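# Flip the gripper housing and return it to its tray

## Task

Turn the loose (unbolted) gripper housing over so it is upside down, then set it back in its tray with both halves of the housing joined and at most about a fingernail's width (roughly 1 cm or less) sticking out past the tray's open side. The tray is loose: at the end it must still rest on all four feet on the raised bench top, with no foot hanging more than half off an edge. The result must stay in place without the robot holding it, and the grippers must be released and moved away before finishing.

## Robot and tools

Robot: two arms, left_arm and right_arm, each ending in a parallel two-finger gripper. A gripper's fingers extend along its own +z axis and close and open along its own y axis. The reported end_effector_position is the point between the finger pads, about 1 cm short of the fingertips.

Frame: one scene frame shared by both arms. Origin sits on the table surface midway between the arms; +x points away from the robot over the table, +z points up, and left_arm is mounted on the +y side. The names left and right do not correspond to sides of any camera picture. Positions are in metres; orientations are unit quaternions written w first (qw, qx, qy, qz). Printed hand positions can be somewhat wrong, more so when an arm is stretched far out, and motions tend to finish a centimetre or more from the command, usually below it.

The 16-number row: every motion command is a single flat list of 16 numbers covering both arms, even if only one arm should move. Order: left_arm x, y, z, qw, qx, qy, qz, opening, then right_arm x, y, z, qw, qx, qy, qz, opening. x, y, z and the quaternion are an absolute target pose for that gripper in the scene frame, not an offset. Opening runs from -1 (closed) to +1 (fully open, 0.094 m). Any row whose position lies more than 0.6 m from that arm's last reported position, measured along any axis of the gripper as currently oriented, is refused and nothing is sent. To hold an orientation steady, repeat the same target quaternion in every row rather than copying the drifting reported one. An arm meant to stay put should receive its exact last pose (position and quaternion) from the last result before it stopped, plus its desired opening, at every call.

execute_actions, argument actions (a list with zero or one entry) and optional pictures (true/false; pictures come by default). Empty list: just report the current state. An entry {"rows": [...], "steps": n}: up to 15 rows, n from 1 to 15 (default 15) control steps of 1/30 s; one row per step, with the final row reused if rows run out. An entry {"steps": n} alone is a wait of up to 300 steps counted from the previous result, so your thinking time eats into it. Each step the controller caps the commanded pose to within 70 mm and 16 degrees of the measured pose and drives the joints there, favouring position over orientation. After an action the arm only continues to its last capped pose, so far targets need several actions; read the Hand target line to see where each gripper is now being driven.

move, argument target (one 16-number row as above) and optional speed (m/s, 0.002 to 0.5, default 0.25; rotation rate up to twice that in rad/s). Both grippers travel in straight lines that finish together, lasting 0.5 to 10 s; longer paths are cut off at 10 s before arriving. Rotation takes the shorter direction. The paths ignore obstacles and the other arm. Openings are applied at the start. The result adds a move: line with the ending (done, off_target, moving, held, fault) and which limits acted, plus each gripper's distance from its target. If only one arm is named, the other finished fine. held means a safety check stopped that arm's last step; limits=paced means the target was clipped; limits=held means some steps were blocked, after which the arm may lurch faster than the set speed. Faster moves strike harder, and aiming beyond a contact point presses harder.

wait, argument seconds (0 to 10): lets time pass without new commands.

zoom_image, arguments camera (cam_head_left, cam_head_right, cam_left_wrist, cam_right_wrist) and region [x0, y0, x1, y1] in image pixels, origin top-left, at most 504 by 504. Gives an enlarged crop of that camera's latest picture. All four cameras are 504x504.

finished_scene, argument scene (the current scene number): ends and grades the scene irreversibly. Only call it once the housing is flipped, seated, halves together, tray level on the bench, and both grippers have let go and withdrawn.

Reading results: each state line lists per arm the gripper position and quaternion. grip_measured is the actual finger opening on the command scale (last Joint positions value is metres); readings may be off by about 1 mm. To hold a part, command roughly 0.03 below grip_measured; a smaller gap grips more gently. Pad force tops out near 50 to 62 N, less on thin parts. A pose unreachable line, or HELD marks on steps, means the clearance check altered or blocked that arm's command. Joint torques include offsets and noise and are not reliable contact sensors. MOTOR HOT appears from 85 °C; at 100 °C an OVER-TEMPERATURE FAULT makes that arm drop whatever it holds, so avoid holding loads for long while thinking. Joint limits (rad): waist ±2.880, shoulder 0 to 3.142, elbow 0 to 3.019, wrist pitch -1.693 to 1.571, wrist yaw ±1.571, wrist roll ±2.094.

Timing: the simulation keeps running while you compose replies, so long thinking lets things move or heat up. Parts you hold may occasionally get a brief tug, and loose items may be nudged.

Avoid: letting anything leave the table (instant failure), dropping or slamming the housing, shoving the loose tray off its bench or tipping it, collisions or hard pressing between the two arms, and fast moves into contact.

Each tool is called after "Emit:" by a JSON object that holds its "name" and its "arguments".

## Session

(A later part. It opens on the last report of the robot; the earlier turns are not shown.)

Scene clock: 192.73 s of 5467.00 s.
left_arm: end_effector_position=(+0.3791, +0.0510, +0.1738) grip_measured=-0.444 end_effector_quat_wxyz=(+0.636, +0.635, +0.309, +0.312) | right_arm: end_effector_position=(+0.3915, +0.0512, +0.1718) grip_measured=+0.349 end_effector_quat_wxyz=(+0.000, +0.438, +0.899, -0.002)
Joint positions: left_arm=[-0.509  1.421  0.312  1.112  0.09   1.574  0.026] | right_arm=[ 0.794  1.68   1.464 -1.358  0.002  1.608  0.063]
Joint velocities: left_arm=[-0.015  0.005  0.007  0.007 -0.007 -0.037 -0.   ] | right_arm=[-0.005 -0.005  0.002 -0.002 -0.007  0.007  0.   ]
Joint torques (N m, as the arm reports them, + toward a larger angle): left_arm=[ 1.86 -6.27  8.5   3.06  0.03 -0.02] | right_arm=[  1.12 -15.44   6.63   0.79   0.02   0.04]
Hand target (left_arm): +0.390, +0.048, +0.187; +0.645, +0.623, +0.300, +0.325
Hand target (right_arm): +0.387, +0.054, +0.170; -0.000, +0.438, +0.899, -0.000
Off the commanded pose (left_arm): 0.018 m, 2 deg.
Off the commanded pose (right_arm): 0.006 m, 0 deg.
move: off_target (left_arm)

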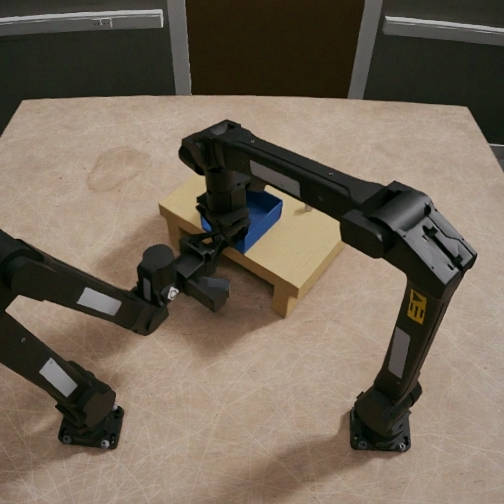

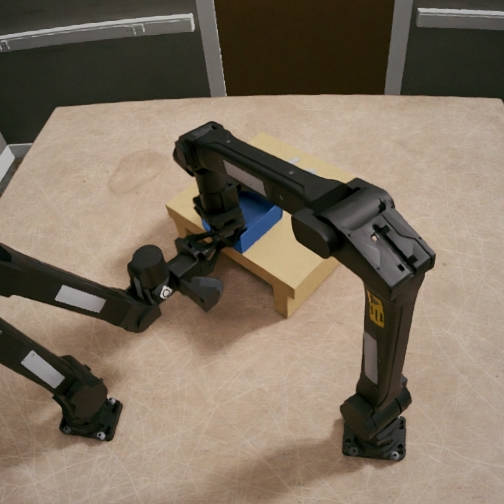

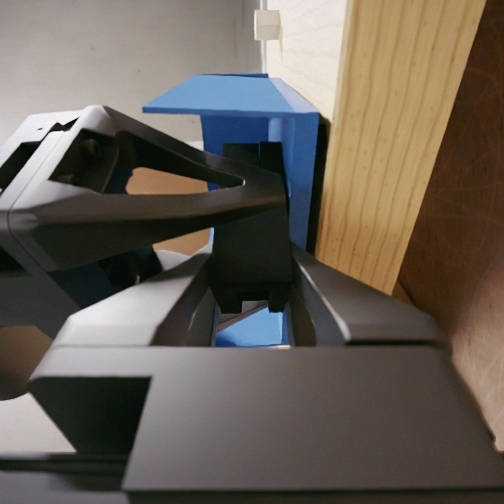

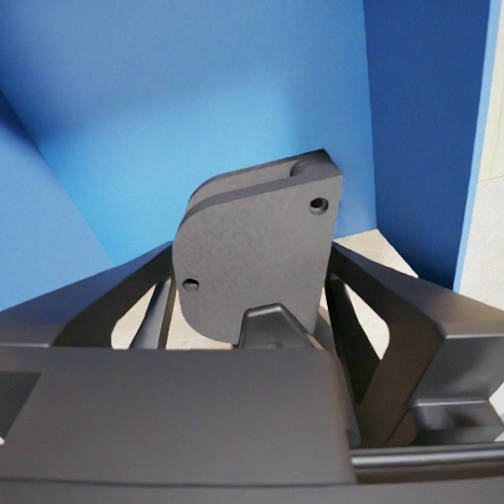

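Emit:
{"name": "move", "arguments": {"target": [0.391,0.047,0.187,0.645,0.623,0.30,0.325,-0.49,0.40,0.06,0.27,0,0.438,0.899,0,0.35], "speed": 0.15}}

Emit:
{"name": "move", "arguments": {"target": [0.385,0.055,0.235,0.645,0.623,0.30,0.325,-0.49,0.45,0.0,0.31,0,0.199,0.98,0,0.35], "speed": 0.15}}

Scene clock: 196.63 s of 5467.00 s.
left_arm: end_effector_position=(+0.3782, +0.0498, +0.1738) grip_measured=-0.448 end_effector_quat_wxyz=(+0.636, +0.636, +0.307, +0.311) | right_arm: end_effector_position=(+0.3931, +0.0525, +0.2554) grip_measured=+0.349 end_effector_quat_wxyz=(-0.005, +0.438, +0.899, -0.014)
Joint positions: left_arm=[-0.511  1.421  0.312  1.112  0.095  1.575  0.026] | right_arm=[ 0.794  1.679  1.683 -1.604  0.002  1.608  0.063]
Joint velocities: left_arm=[-0.015 -0.005  0.002  0.007 -0.022 -0.007 -0.001] | right_arm=[-0.015 -0.005  0.017 -0.002  0.022  0.007  0.001]
Joint torques (N m, as the arm reports them, + toward a larger angle): left_arm=[ 1.86 -6.24  8.51  3.02 -0.15 -0.02] | right_arm=[  0.42 -15.32  10.68   0.     0.02  -0.05]
Hand target (left_arm): +0.390, +0.048, +0.187; +0.645, +0.623, +0.300, +0.325
Hand target (right_arm): +0.398, +0.058, +0.270; +0.000, +0.438, +0.899, +0.000
Off the commanded pose (left_arm): 0.019 m, 3 deg.
Off the commanded pose (right_arm): 0.018 m, 2 deg.
move: off_target (left_arm, right_arm)

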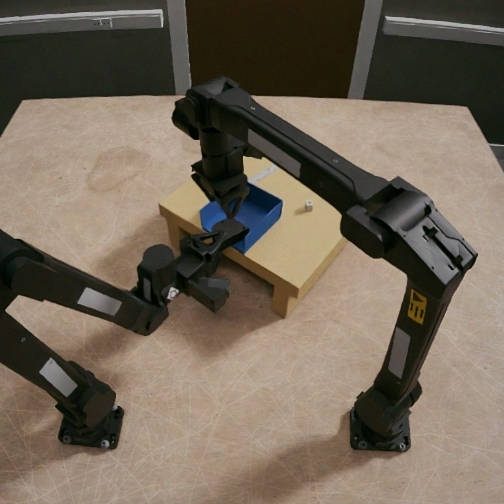

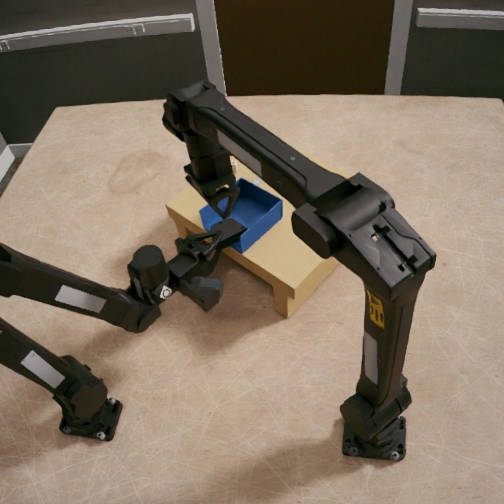

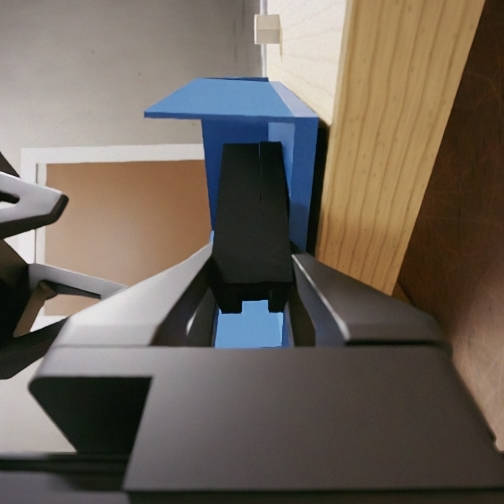

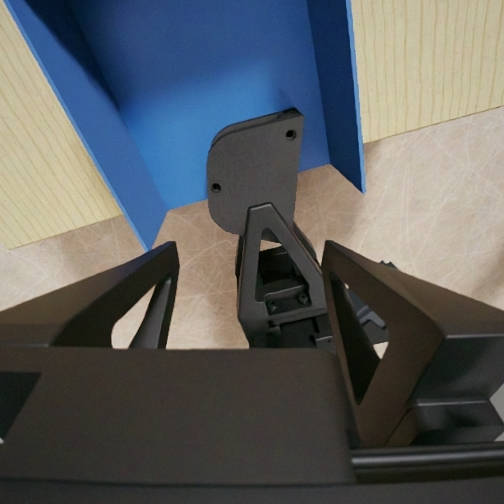

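Scene clock: 198.83 s of 5467.00 s.
left_arm: end_effector_position=(+0.3730, +0.0585, +0.2159) grip_measured=-0.448 end_effector_quat_wxyz=(+0.636, +0.634, +0.308, +0.313) | right_arm: end_effector_position=(+0.4407, -0.0040, +0.2940) grip_measured=+0.349 end_effector_quat_wxyz=(+0.002, +0.203, +0.979, -0.001)
Joint positions: left_arm=[-0.497  1.204  0.327  0.883  0.103  1.575  0.026] | right_arm=[ 0.65   1.679  1.785 -1.675  0.005  0.965  0.063]
Joint velocities: left_arm=[ 0.015  0.015  0.007  0.002 -0.022 -0.051 -0.001] | right_arm=[-0.005  0.005 -0.002 -0.022  0.051 -0.007  0.001]
Joint torques (N m, as the arm reports them, + toward a larger angle): left_arm=[ 2.   -6.55 10.75  1.9   0.05 -0.04] | right_arm=[ -0.06 -14.8   11.38   0.16   0.08  -0.16]
Hand target (left_arm): +0.384, +0.056, +0.237; +0.645, +0.623, +0.300, +0.325
Hand target (right_arm): +0.449, -0.002, +0.310; +0.014, +0.199, +0.980, +0.010
Off the commanded pose (left_arm): 0.023 m, 2 deg.
Off the commanded pose (right_arm): 0.019 m, 1 deg.
joint sent to its limit (right arm) — the command would take joint 4 (wrist pitch) past its lower limit, so that joint was sent only as far as its limit.
move: off_target (left_arm, right_arm)

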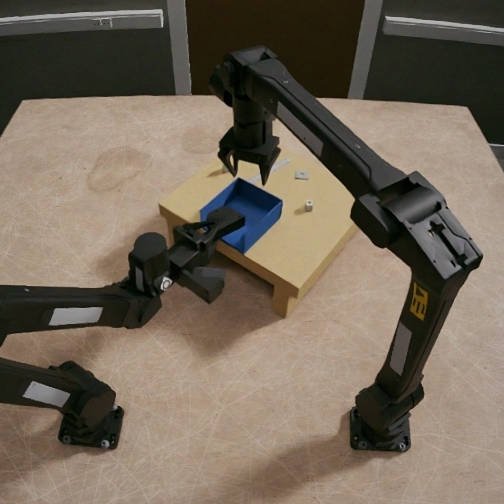

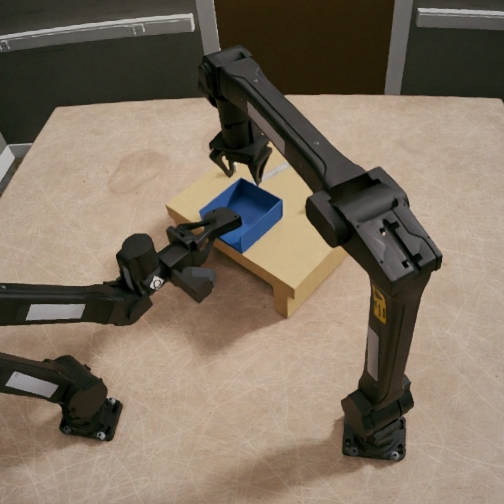

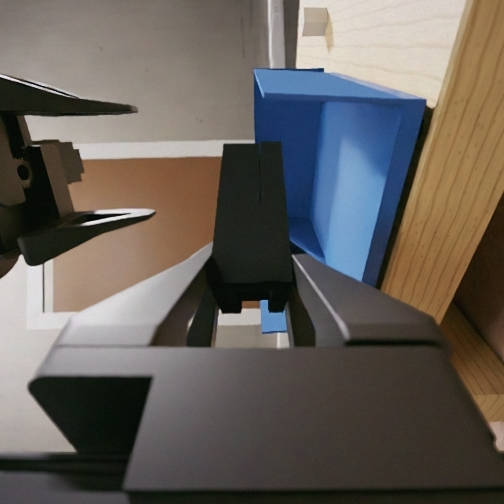

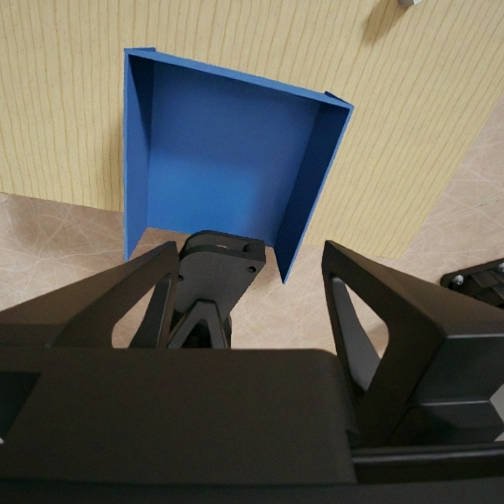

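Emit:
{"name": "execute_actions", "arguments": {"actions": []}}

Scene clock: 206.17 s of 5467.00 s.
left_arm: end_effector_position=(+0.3730, +0.0585, +0.2159) grip_measured=-0.448 end_effector_quat_wxyz=(+0.636, +0.634, +0.308, +0.313) | right_arm: end_effector_position=(+0.4407, -0.0040, +0.2940) grip_measured=+0.349 end_effector_quat_wxyz=(+0.002, +0.201, +0.980, -0.001)
Joint positions: left_arm=[-0.497  1.204  0.327  0.883  0.103  1.575  0.026] | right_arm=[ 0.65   1.679  1.785 -1.675  0.005  0.962  0.063]
Joint velocities: left_arm=[ 0.005  0.005 -0.012 -0.002 -0.007 -0.007  0.001] | right_arm=[-0.024 -0.005 -0.017 -0.012 -0.037  0.007 -0.   ]
Joint torques (N m, as the arm reports them, + toward a larger angle): left_arm=[ 2.02 -6.58 10.76  1.91  0.04 -0.04] | right_arm=[ -0.21 -14.95  11.3    0.17   0.09  -0.16]
Hand target (left_arm): +0.384, +0.056, +0.237; +0.645, +0.623, +0.300, +0.325
Hand target (right_arm): +0.449, -0.002, +0.310; +0.014, +0.199, +0.980, +0.010
Off the commanded pose (left_arm): 0.023 m, 2 deg.
Off the commanded pose (right_arm): 0.019 m, 0 deg.
Steps of this call (steps 1 to 90: nothing new was sent; then 4.33 s passed at rest). Readings (end_effector_position):
1: left_arm (+0.3730, +0.0585, +0.2159) | right_arm (+0.4407, -0.0040, +0.2940)
2: left_arm (+0.3730, +0.0585, +0.2159) | right_arm (+0.4407, -0.0040, +0.2940)
4: left_arm (+0.3730, +0.0585, +0.2159) | right_arm (+0.4407, -0.0040, +0.2940)
8: left_arm (+0.3730, +0.0585, +0.2159) | right_arm (+0.4407, -0.0040, +0.2940)
90: the state above

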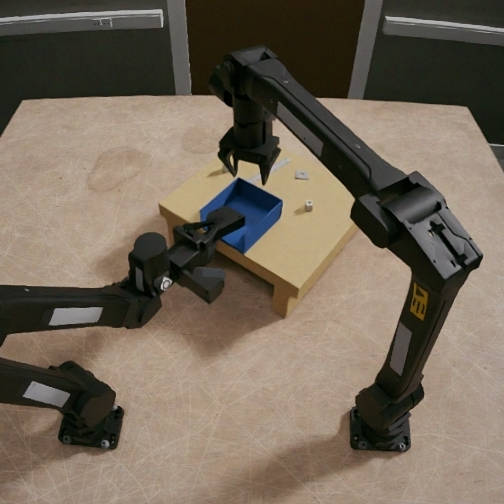

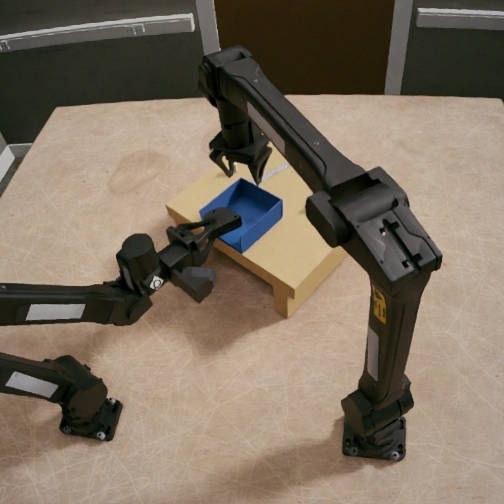

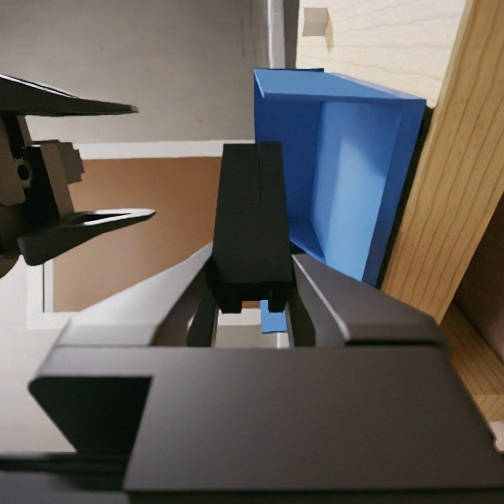

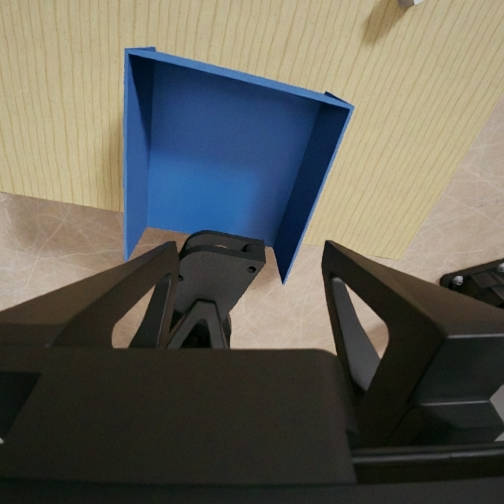

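Emit:
{"name": "move", "arguments": {"target": [0.36,0.075,0.235,0.670,0.227,0.670,-0.227,-0.49,0.45,0,0.31,0,0.199,0.98,0,0.35], "speed": 0.4}}

Emit:
{"name": "move", "arguments": {"target": [0.385,0.052,0.225,0.325,-0.30,0.623,-0.645,-0.49,0.45,0,0.31,0,0.199,0.98,0,0.35], "speed": 0.4}}

Scene clock: 211.33 s of 5467.00 s.
left_arm: end_effector_position=(+0.3584, +0.0721, +0.2329) grip_measured=-0.449 end_effector_quat_wxyz=(+0.669, +0.234, +0.669, -0.224) | right_arm: end_effector_position=(+0.4407, -0.0040, +0.2940) grip_measured=+0.349 end_effector_quat_wxyz=(+0.002, +0.201, +0.980, -0.001)
Joint positions: left_arm=[-0.483  1.054  0.307  0.744  0.115  0.013  0.026] | right_arm=[ 0.65   1.679  1.785 -1.675  0.005  0.962  0.063]
Joint velocities: left_arm=[-0.015  0.005 -0.002  0.007 -0.007 -0.022 -0.001] | right_arm=[-0.015  0.005 -0.027  0.007  0.037 -0.022 -0.001]
Joint torques (N m, as the arm reports them, + toward a larger angle): left_arm=[ 2.02 -5.39  8.41  1.93  0.04 -0.16] | right_arm=[ -0.09 -14.76  11.44   0.17  -0.07  -0.16]
Hand target (left_arm): +0.360, +0.075, +0.236; +0.670, +0.227, +0.670, -0.227
Hand target (right_arm): +0.449, -0.001, +0.310; +0.013, +0.199, +0.980, +0.012
Off the commanded pose (left_arm): 0.004 m, 1 deg.
Off the commanded pose (right_arm): 0.019 m, 0 deg.
joint sent to its limit (right arm) — the command would take joint 4 (wrist pitch) past its lower limit, so that joint was sent only as far as its limit.
move: off_target (right_arm)

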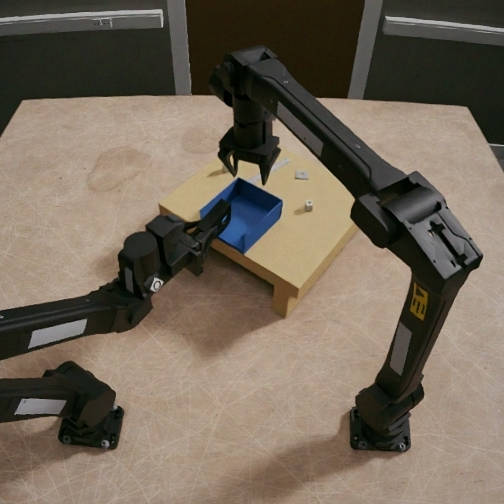

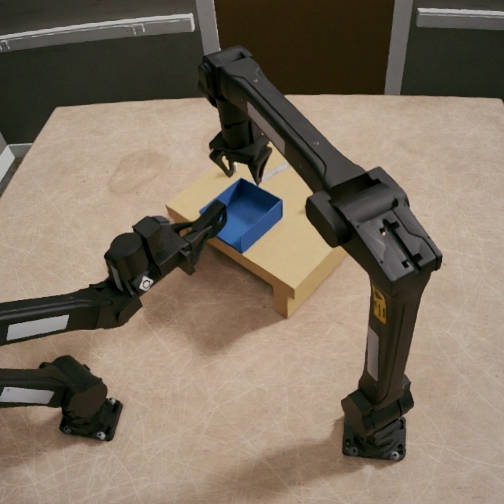

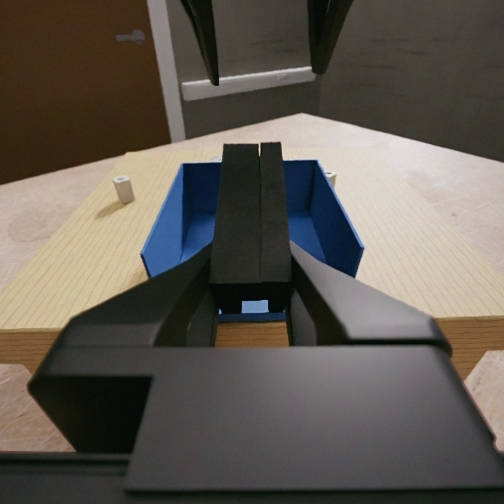

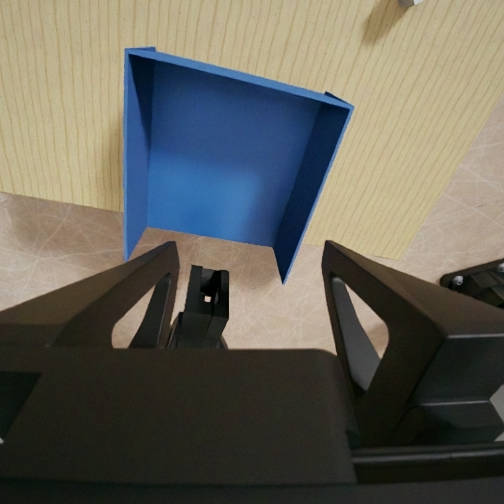

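Scene clock: 213.97 s of 5467.00 s.
left_arm: end_effector_position=(+0.3762, +0.0618, +0.2048) grip_measured=-0.449 end_effector_quat_wxyz=(+0.321, -0.307, +0.639, -0.627) | right_arm: end_effector_position=(+0.4407, -0.0040, +0.2940) grip_measured=+0.349 end_effector_quat_wxyz=(+0.002, +0.201, +0.980, -0.001)
Joint positions: left_arm=[-0.488  1.24   0.319  0.914  0.1   -1.545  0.026] | right_arm=[ 0.65   1.679  1.785 -1.675  0.005  0.962  0.063]
Joint velocities: left_arm=[ 0.005 -0.005  0.002  0.012 -0.022 -0.022  0.   ] | right_arm=[-0.015  0.005  0.002 -0.012 -0.022 -0.022  0.001]
Joint torques (N m, as the arm reports them, + toward a larger angle): left_arm=[ 0.19 -5.36 10.38  3.13 -0.17 -0.06] | right_arm=[ -0.11 -14.75  11.43   0.15  -0.07  -0.17]
Hand target (left_arm): +0.384, +0.053, +0.224; +0.325, -0.300, +0.623, -0.645
Hand target (right_arm): +0.449, -0.001, +0.310; +0.013, +0.199, +0.980, +0.012
Off the commanded pose (left_arm): 0.024 m, 3 deg.
Off the commanded pose (right_arm): 0.019 m, 0 deg.
joint sent to its limit (right arm) — the command would take joint 4 (wrist pitch) past its lower limit, so that joint was sent only as far as its limit.
move: off_target (left_arm, right_arm)

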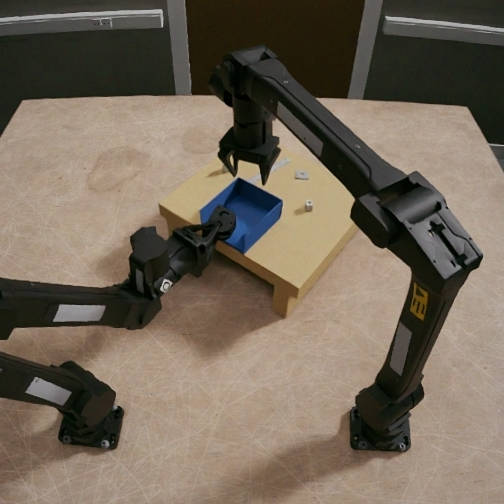

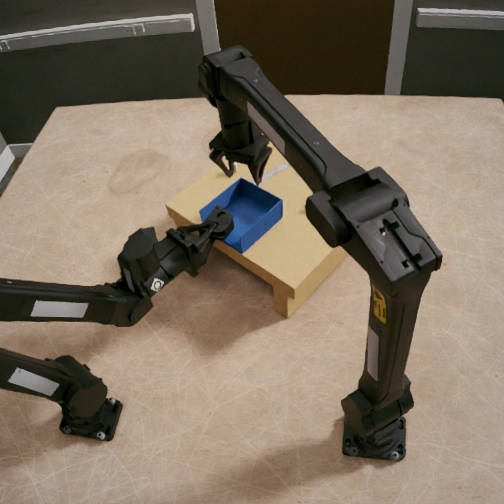

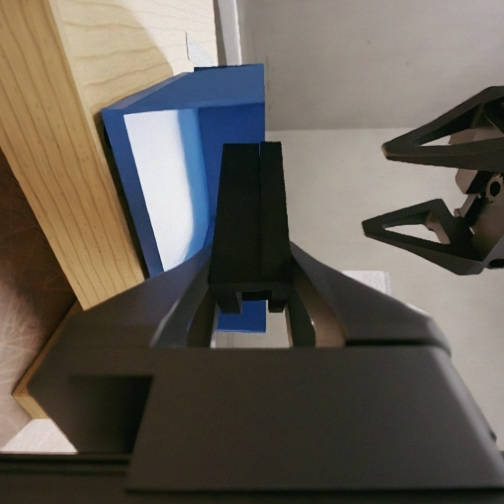

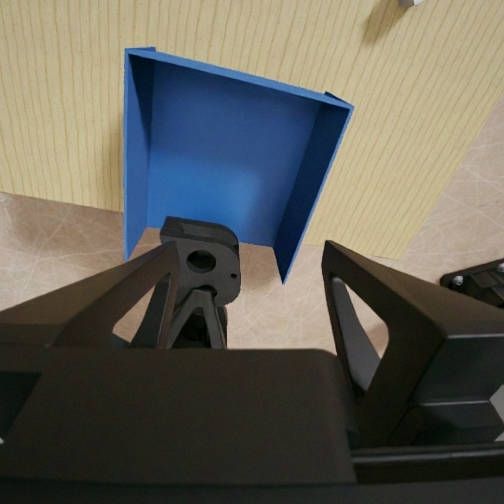

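Emit:
{"name": "move", "arguments": {"target": [0.384,0.038,0.196,0.325,-0.30,0.623,-0.645,-0.49,0.41,0.04,0.27,0,0.199,0.98,0,0.35], "speed": 0.06}}

Scene clock: 216.93 s of 5467.00 s.
left_arm: end_effector_position=(+0.3772, +0.0463, +0.1802) grip_measured=-0.449 end_effector_quat_wxyz=(+0.321, -0.307, +0.638, -0.629) | right_arm: end_effector_position=(+0.4108, +0.0383, +0.2711) grip_measured=+0.349 end_effector_quat_wxyz=(-0.002, +0.195, +0.981, -0.003)
Joint positions: left_arm=[-0.533  1.387  0.319  1.066  0.056 -1.548  0.026] | right_arm=[ 0.75   1.679  1.725 -1.624  0.     1.049  0.063]
Joint velocities: left_arm=[-0.015  0.015  0.007 -0.012 -0.022 -0.007 -0.001] | right_arm=[-0.005  0.015  0.007 -0.007 -0.022 -0.037  0.   ]
Joint torques (N m, as the arm reports them, + toward a larger angle): left_arm=[ 0.51 -6.25  8.62  3.23 -0.17 -0.04] | right_arm=[  0.61 -15.87   7.22   0.88  -0.05   0.06]
Hand target (left_arm): +0.383, +0.038, +0.195; +0.324, -0.300, +0.623, -0.645
Hand target (right_arm): +0.410, +0.041, +0.270; -0.002, +0.199, +0.980, +0.001
Off the commanded pose (left_arm): 0.019 m, 3 deg.
Off the commanded pose (right_arm): 0.002 m, 1 deg.
move: off_target (left_arm)

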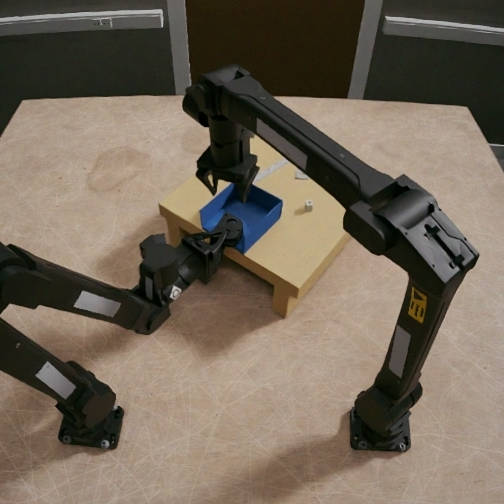

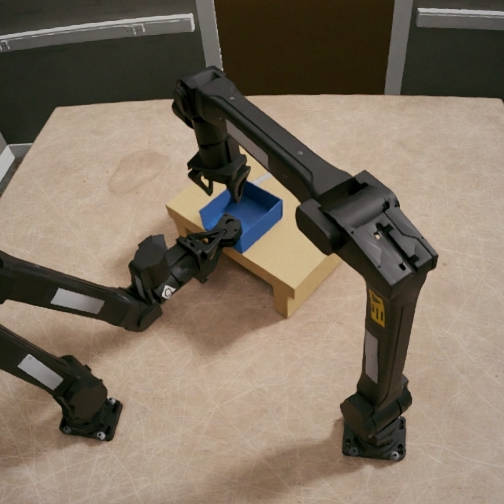

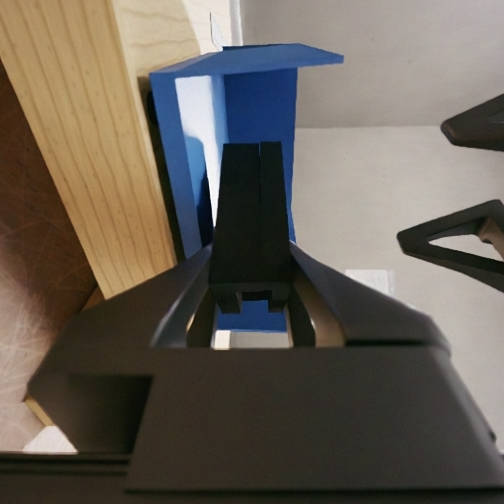

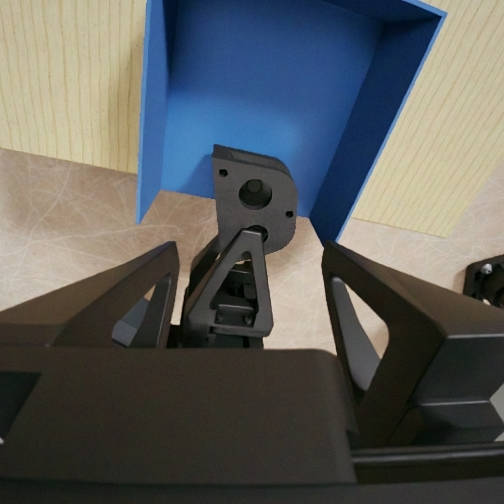

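Emit:
{"name": "move", "arguments": {"target": [0.391,0.050,0.189,0.325,-0.30,0.623,-0.645,-0.49,0.405,0.05,0.24,0,0.199,0.98,0,0.35], "speed": 0.03}}

Scene clock: 221.70 s of 5467.00 s.
left_arm: end_effector_position=(+0.3821, +0.0520, +0.1781) grip_measured=-0.449 end_effector_quat_wxyz=(+0.319, -0.302, +0.636, -0.634) | right_arm: end_effector_position=(+0.4069, +0.0461, +0.2439) grip_measured=+0.349 end_effector_quat_wxyz=(-0.000, +0.198, +0.980, -0.001)
Joint positions: left_arm=[-0.5    1.411  0.319  1.099  0.1   -1.548  0.026] | right_arm=[ 0.767  1.679  1.654 -1.547  0.     1.072  0.063]
Joint velocities: left_arm=[ 0.005 -0.015  0.012 -0.007  0.007 -0.022 -0.   ] | right_arm=[-0.005 -0.005  0.002 -0.007 -0.007  0.007  0.   ]
Joint torques (N m, as the arm reports them, + toward a larger angle): left_arm=[ 1.91 -6.47  7.89  3.21  0.04 -0.04] | right_arm=[  0.92 -14.94   7.26   1.     0.04   0.04]
Hand target (left_arm): +0.391, +0.051, +0.189; +0.325, -0.300, +0.623, -0.645
Hand target (right_arm): +0.405, +0.050, +0.240; -0.000, +0.199, +0.980, +0.000
Off the commanded pose (left_arm): 0.014 m, 2 deg.
Off the commanded pose (right_arm): 0.006 m, 0 deg.
After step 90, 0.37 s passed at rest.
move: off_target (left_arm)

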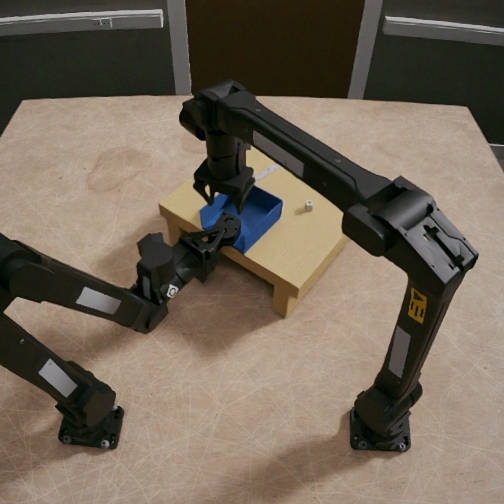

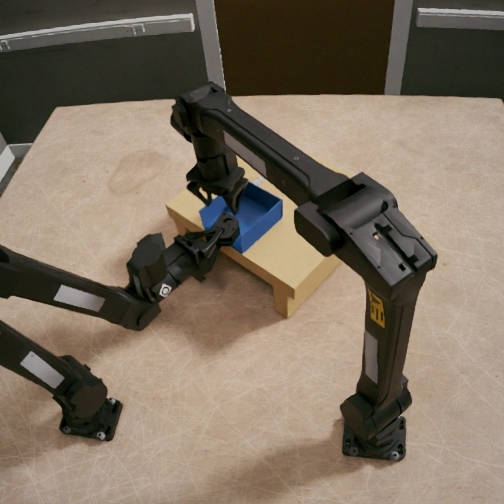

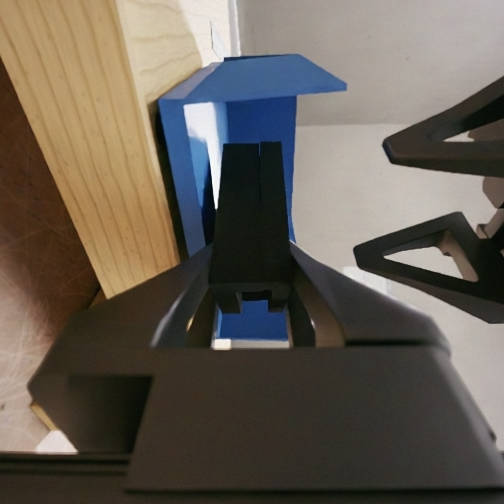

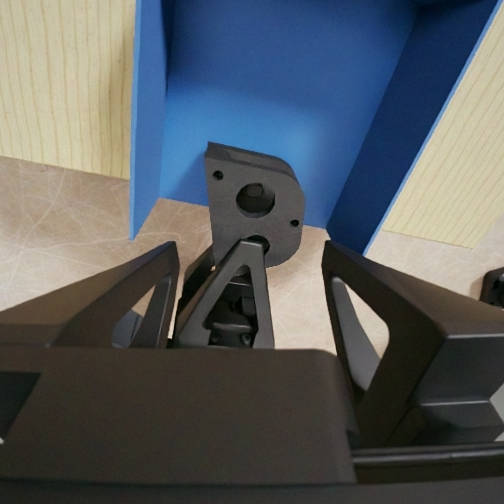

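Emit:
{"name": "move", "arguments": {"target": [0.391,0.050,0.183,0.325,-0.30,0.623,-0.645,-0.49,0.390,0.054,0.205,0,0.199,0.98,0,0.35], "speed": 0.03}}

Scene clock: 225.80 s of 5467.00 s.
left_arm: end_effector_position=(+0.3831, +0.0515, +0.1755) grip_measured=-0.449 end_effector_quat_wxyz=(+0.321, -0.300, +0.633, -0.637) | right_arm: end_effector_position=(+0.3932, +0.0514, +0.2013) grip_measured=+0.349 end_effector_quat_wxyz=(-0.005, +0.198, +0.980, -0.007)
Joint positions: left_arm=[-0.5    1.437  0.319  1.135  0.1   -1.548  0.026] | right_arm=[ 0.792  1.679  1.541 -1.45   0.     1.097  0.063]
Joint velocities: left_arm=[-0.005 -0.024  0.007  0.017 -0.007  0.051  0.   ] | right_arm=[ 0.005 -0.005 -0.007 -0.002  0.022  0.007 -0.001]
Joint torques (N m, as the arm reports them, + toward a larger angle): left_arm=[ 1.83 -6.41  7.45  3.1   0.02 -0.04] | right_arm=[  1.06 -16.03   7.13   0.91   0.03   0.07]
Hand target (left_arm): +0.391, +0.050, +0.183; +0.325, -0.300, +0.623, -0.645
Hand target (right_arm): +0.391, +0.055, +0.205; -0.001, +0.199, +0.980, +0.000
Off the commanded pose (left_arm): 0.011 m, 2 deg.
Off the commanded pose (right_arm): 0.006 m, 1 deg.
move: off_target (left_arm)

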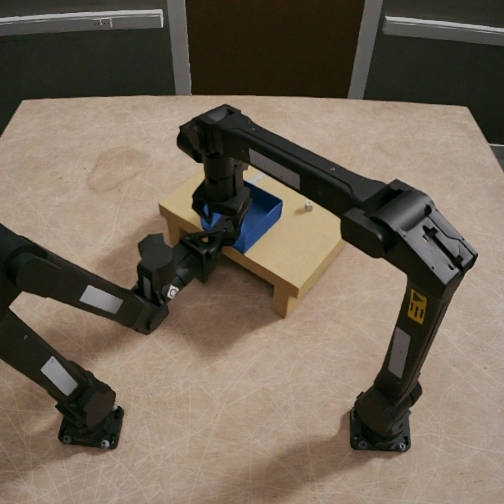

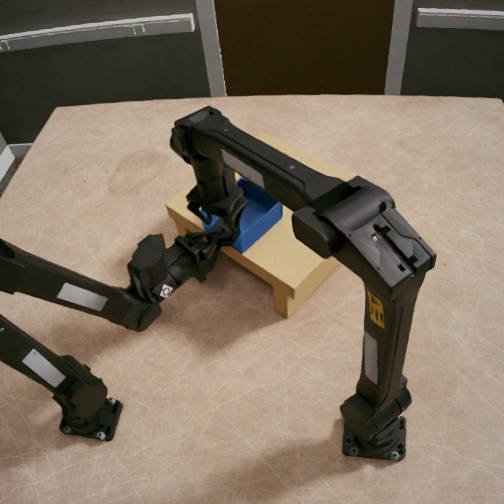

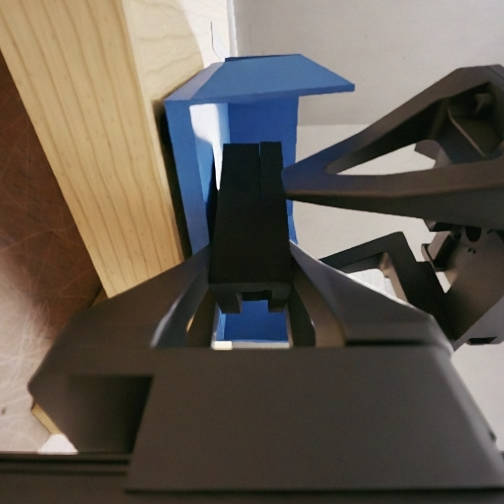

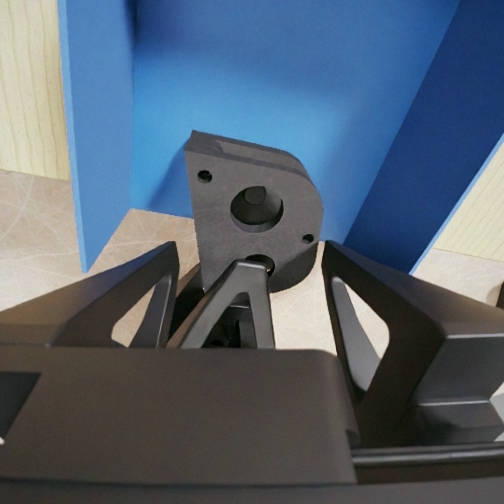

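Emit:
{"name": "move", "arguments": {"target": [0.391,0.050,0.181,0.325,-0.30,0.623,-0.645,-0.49,0.393,0.043,0.198,0,0.199,0.98,0,0.38], "speed": 0.03}}

Scene clock: 229.03 s of 5467.00 s.
left_arm: end_effector_position=(+0.3833, +0.0513, +0.1755) grip_measured=-0.449 end_effector_quat_wxyz=(+0.322, -0.299, +0.632, -0.638) | right_arm: end_effector_position=(+0.3904, +0.0461, +0.1949) grip_measured=+0.379 end_effector_quat_wxyz=(-0.005, +0.200, +0.980, -0.006)
Joint positions: left_arm=[-0.5    1.444  0.319  1.147  0.1   -1.548  0.026] | right_arm=[ 0.787  1.667  1.508 -1.428  0.     1.097  0.065]
Joint velocities: left_arm=[-0.005  0.005  0.002 -0.012  0.051  0.007  0.001] | right_arm=[ 0.005  0.005 -0.017 -0.007  0.022  0.022  0.   ]
Joint torques (N m, as the arm reports them, + toward a larger angle): left_arm=[ 1.95 -6.19  7.26  2.99  0.01 -0.03] | right_arm=[ -0.4  -15.89   7.15   0.87   0.11  -0.16]
Hand target (left_arm): +0.391, +0.050, +0.181; +0.325, -0.300, +0.623, -0.645
Hand target (right_arm): +0.393, +0.043, +0.198; +0.000, +0.199, +0.980, -0.000
Off the commanded pose (left_arm): 0.010 m, 1 deg.
Off the commanded pose (right_arm): 0.005 m, 1 deg.
move: done

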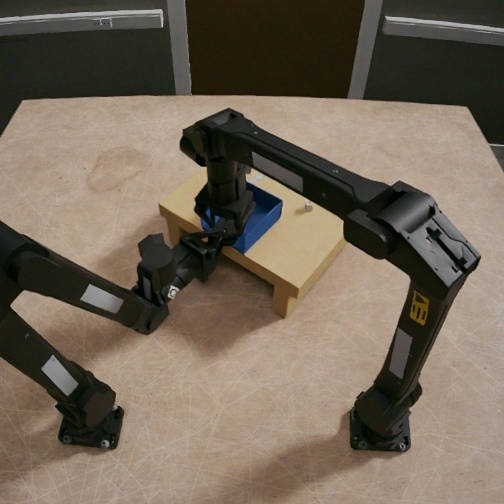

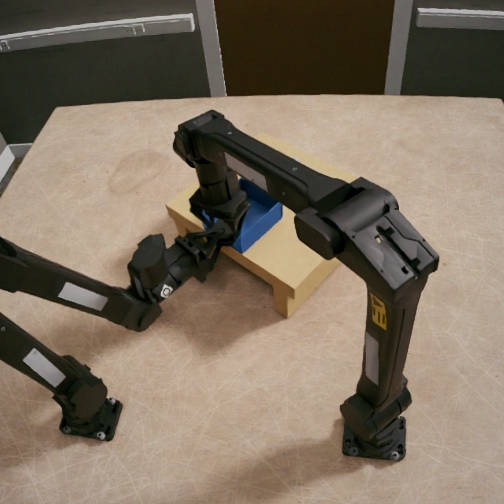

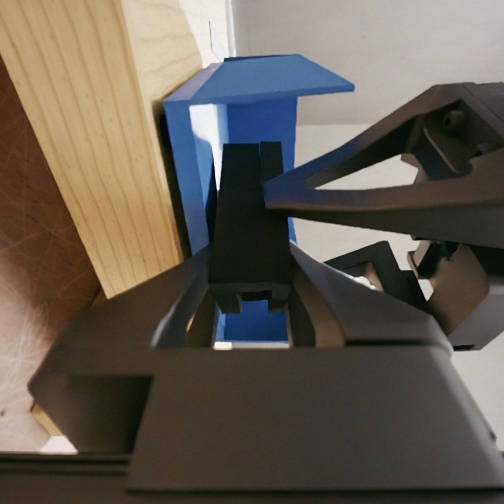

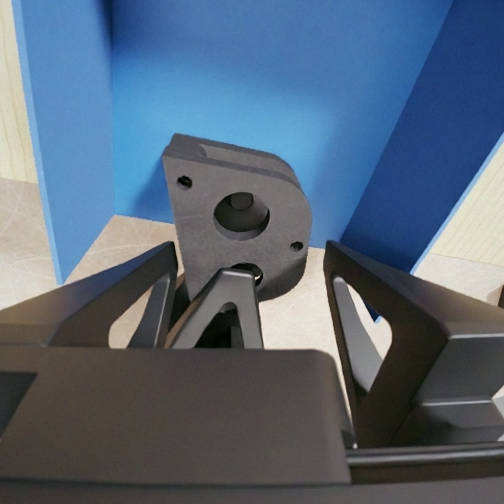

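Emit:
{"name": "move", "arguments": {"target": [0.391,0.050,0.181,0.325,-0.30,0.623,-0.645,-0.49,0.396,0.048,0.172,0,0.199,0.98,0,0.38], "speed": 0.02}}

Scene clock: 231.93 s of 5467.00 s.
left_arm: end_effector_position=(+0.3833, +0.0513, +0.1755) grip_measured=-0.449 end_effector_quat_wxyz=(+0.322, -0.299, +0.632, -0.638) | right_arm: end_effector_position=(+0.3938, +0.0489, +0.1821) grip_measured=+0.379 end_effector_quat_wxyz=(+0.004, +0.200, +0.980, +0.004)
Joint positions: left_arm=[-0.5    1.444  0.319  1.147  0.1   -1.548  0.026] | right_arm=[ 0.787  1.667  1.474 -1.367  0.     1.097  0.065]
Joint velocities: left_arm=[ 0.005 -0.015 -0.012  0.012 -0.007 -0.007 -0.   ] | right_arm=[-0.005 -0.005 -0.012 -0.002  0.007  0.007 -0.   ]
Joint torques (N m, as the arm reports them, + toward a larger angle): left_arm=[ 1.88 -6.41  7.32  2.95  0.02 -0.04] | right_arm=[ -0.1  -13.63   7.08   0.82   0.08  -0.13]
Hand target (left_arm): +0.391, +0.050, +0.181; +0.325, -0.300, +0.623, -0.645
Hand target (right_arm): +0.396, +0.048, +0.172; +0.000, +0.199, +0.980, -0.000
Off the commanded pose (left_arm): 0.010 m, 1 deg.
Off the commanded pose (right_arm): 0.010 m, 1 deg.
move: done

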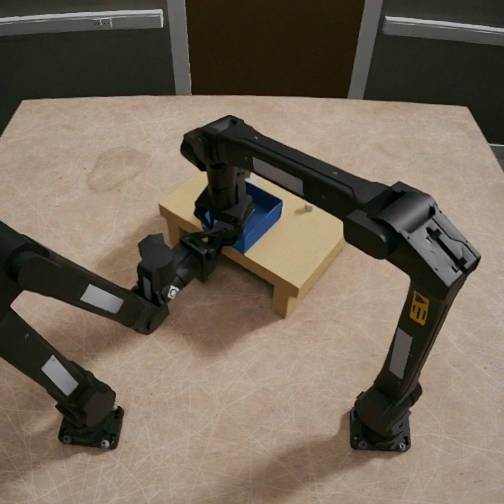

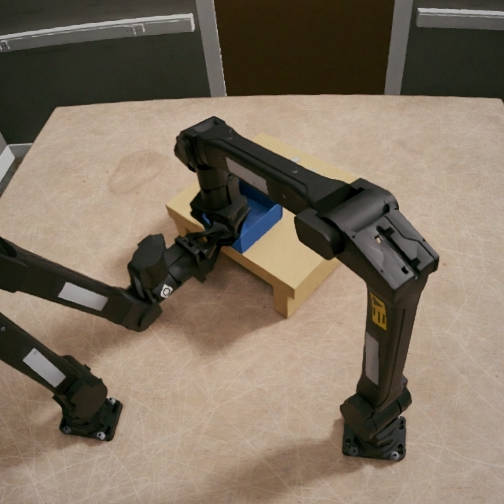

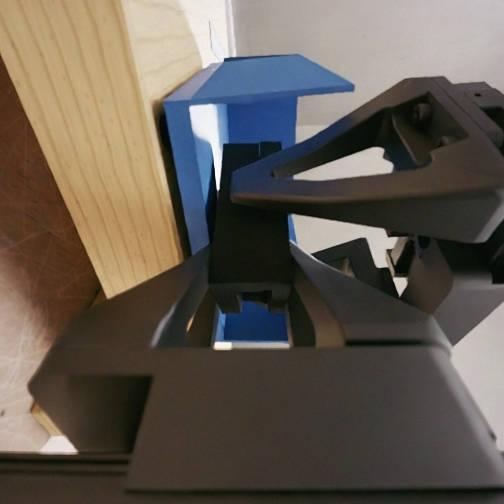

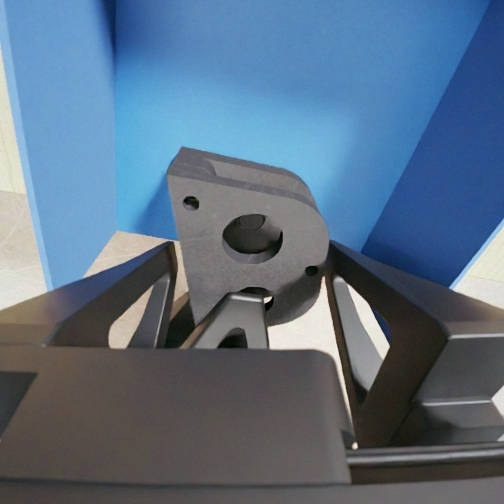

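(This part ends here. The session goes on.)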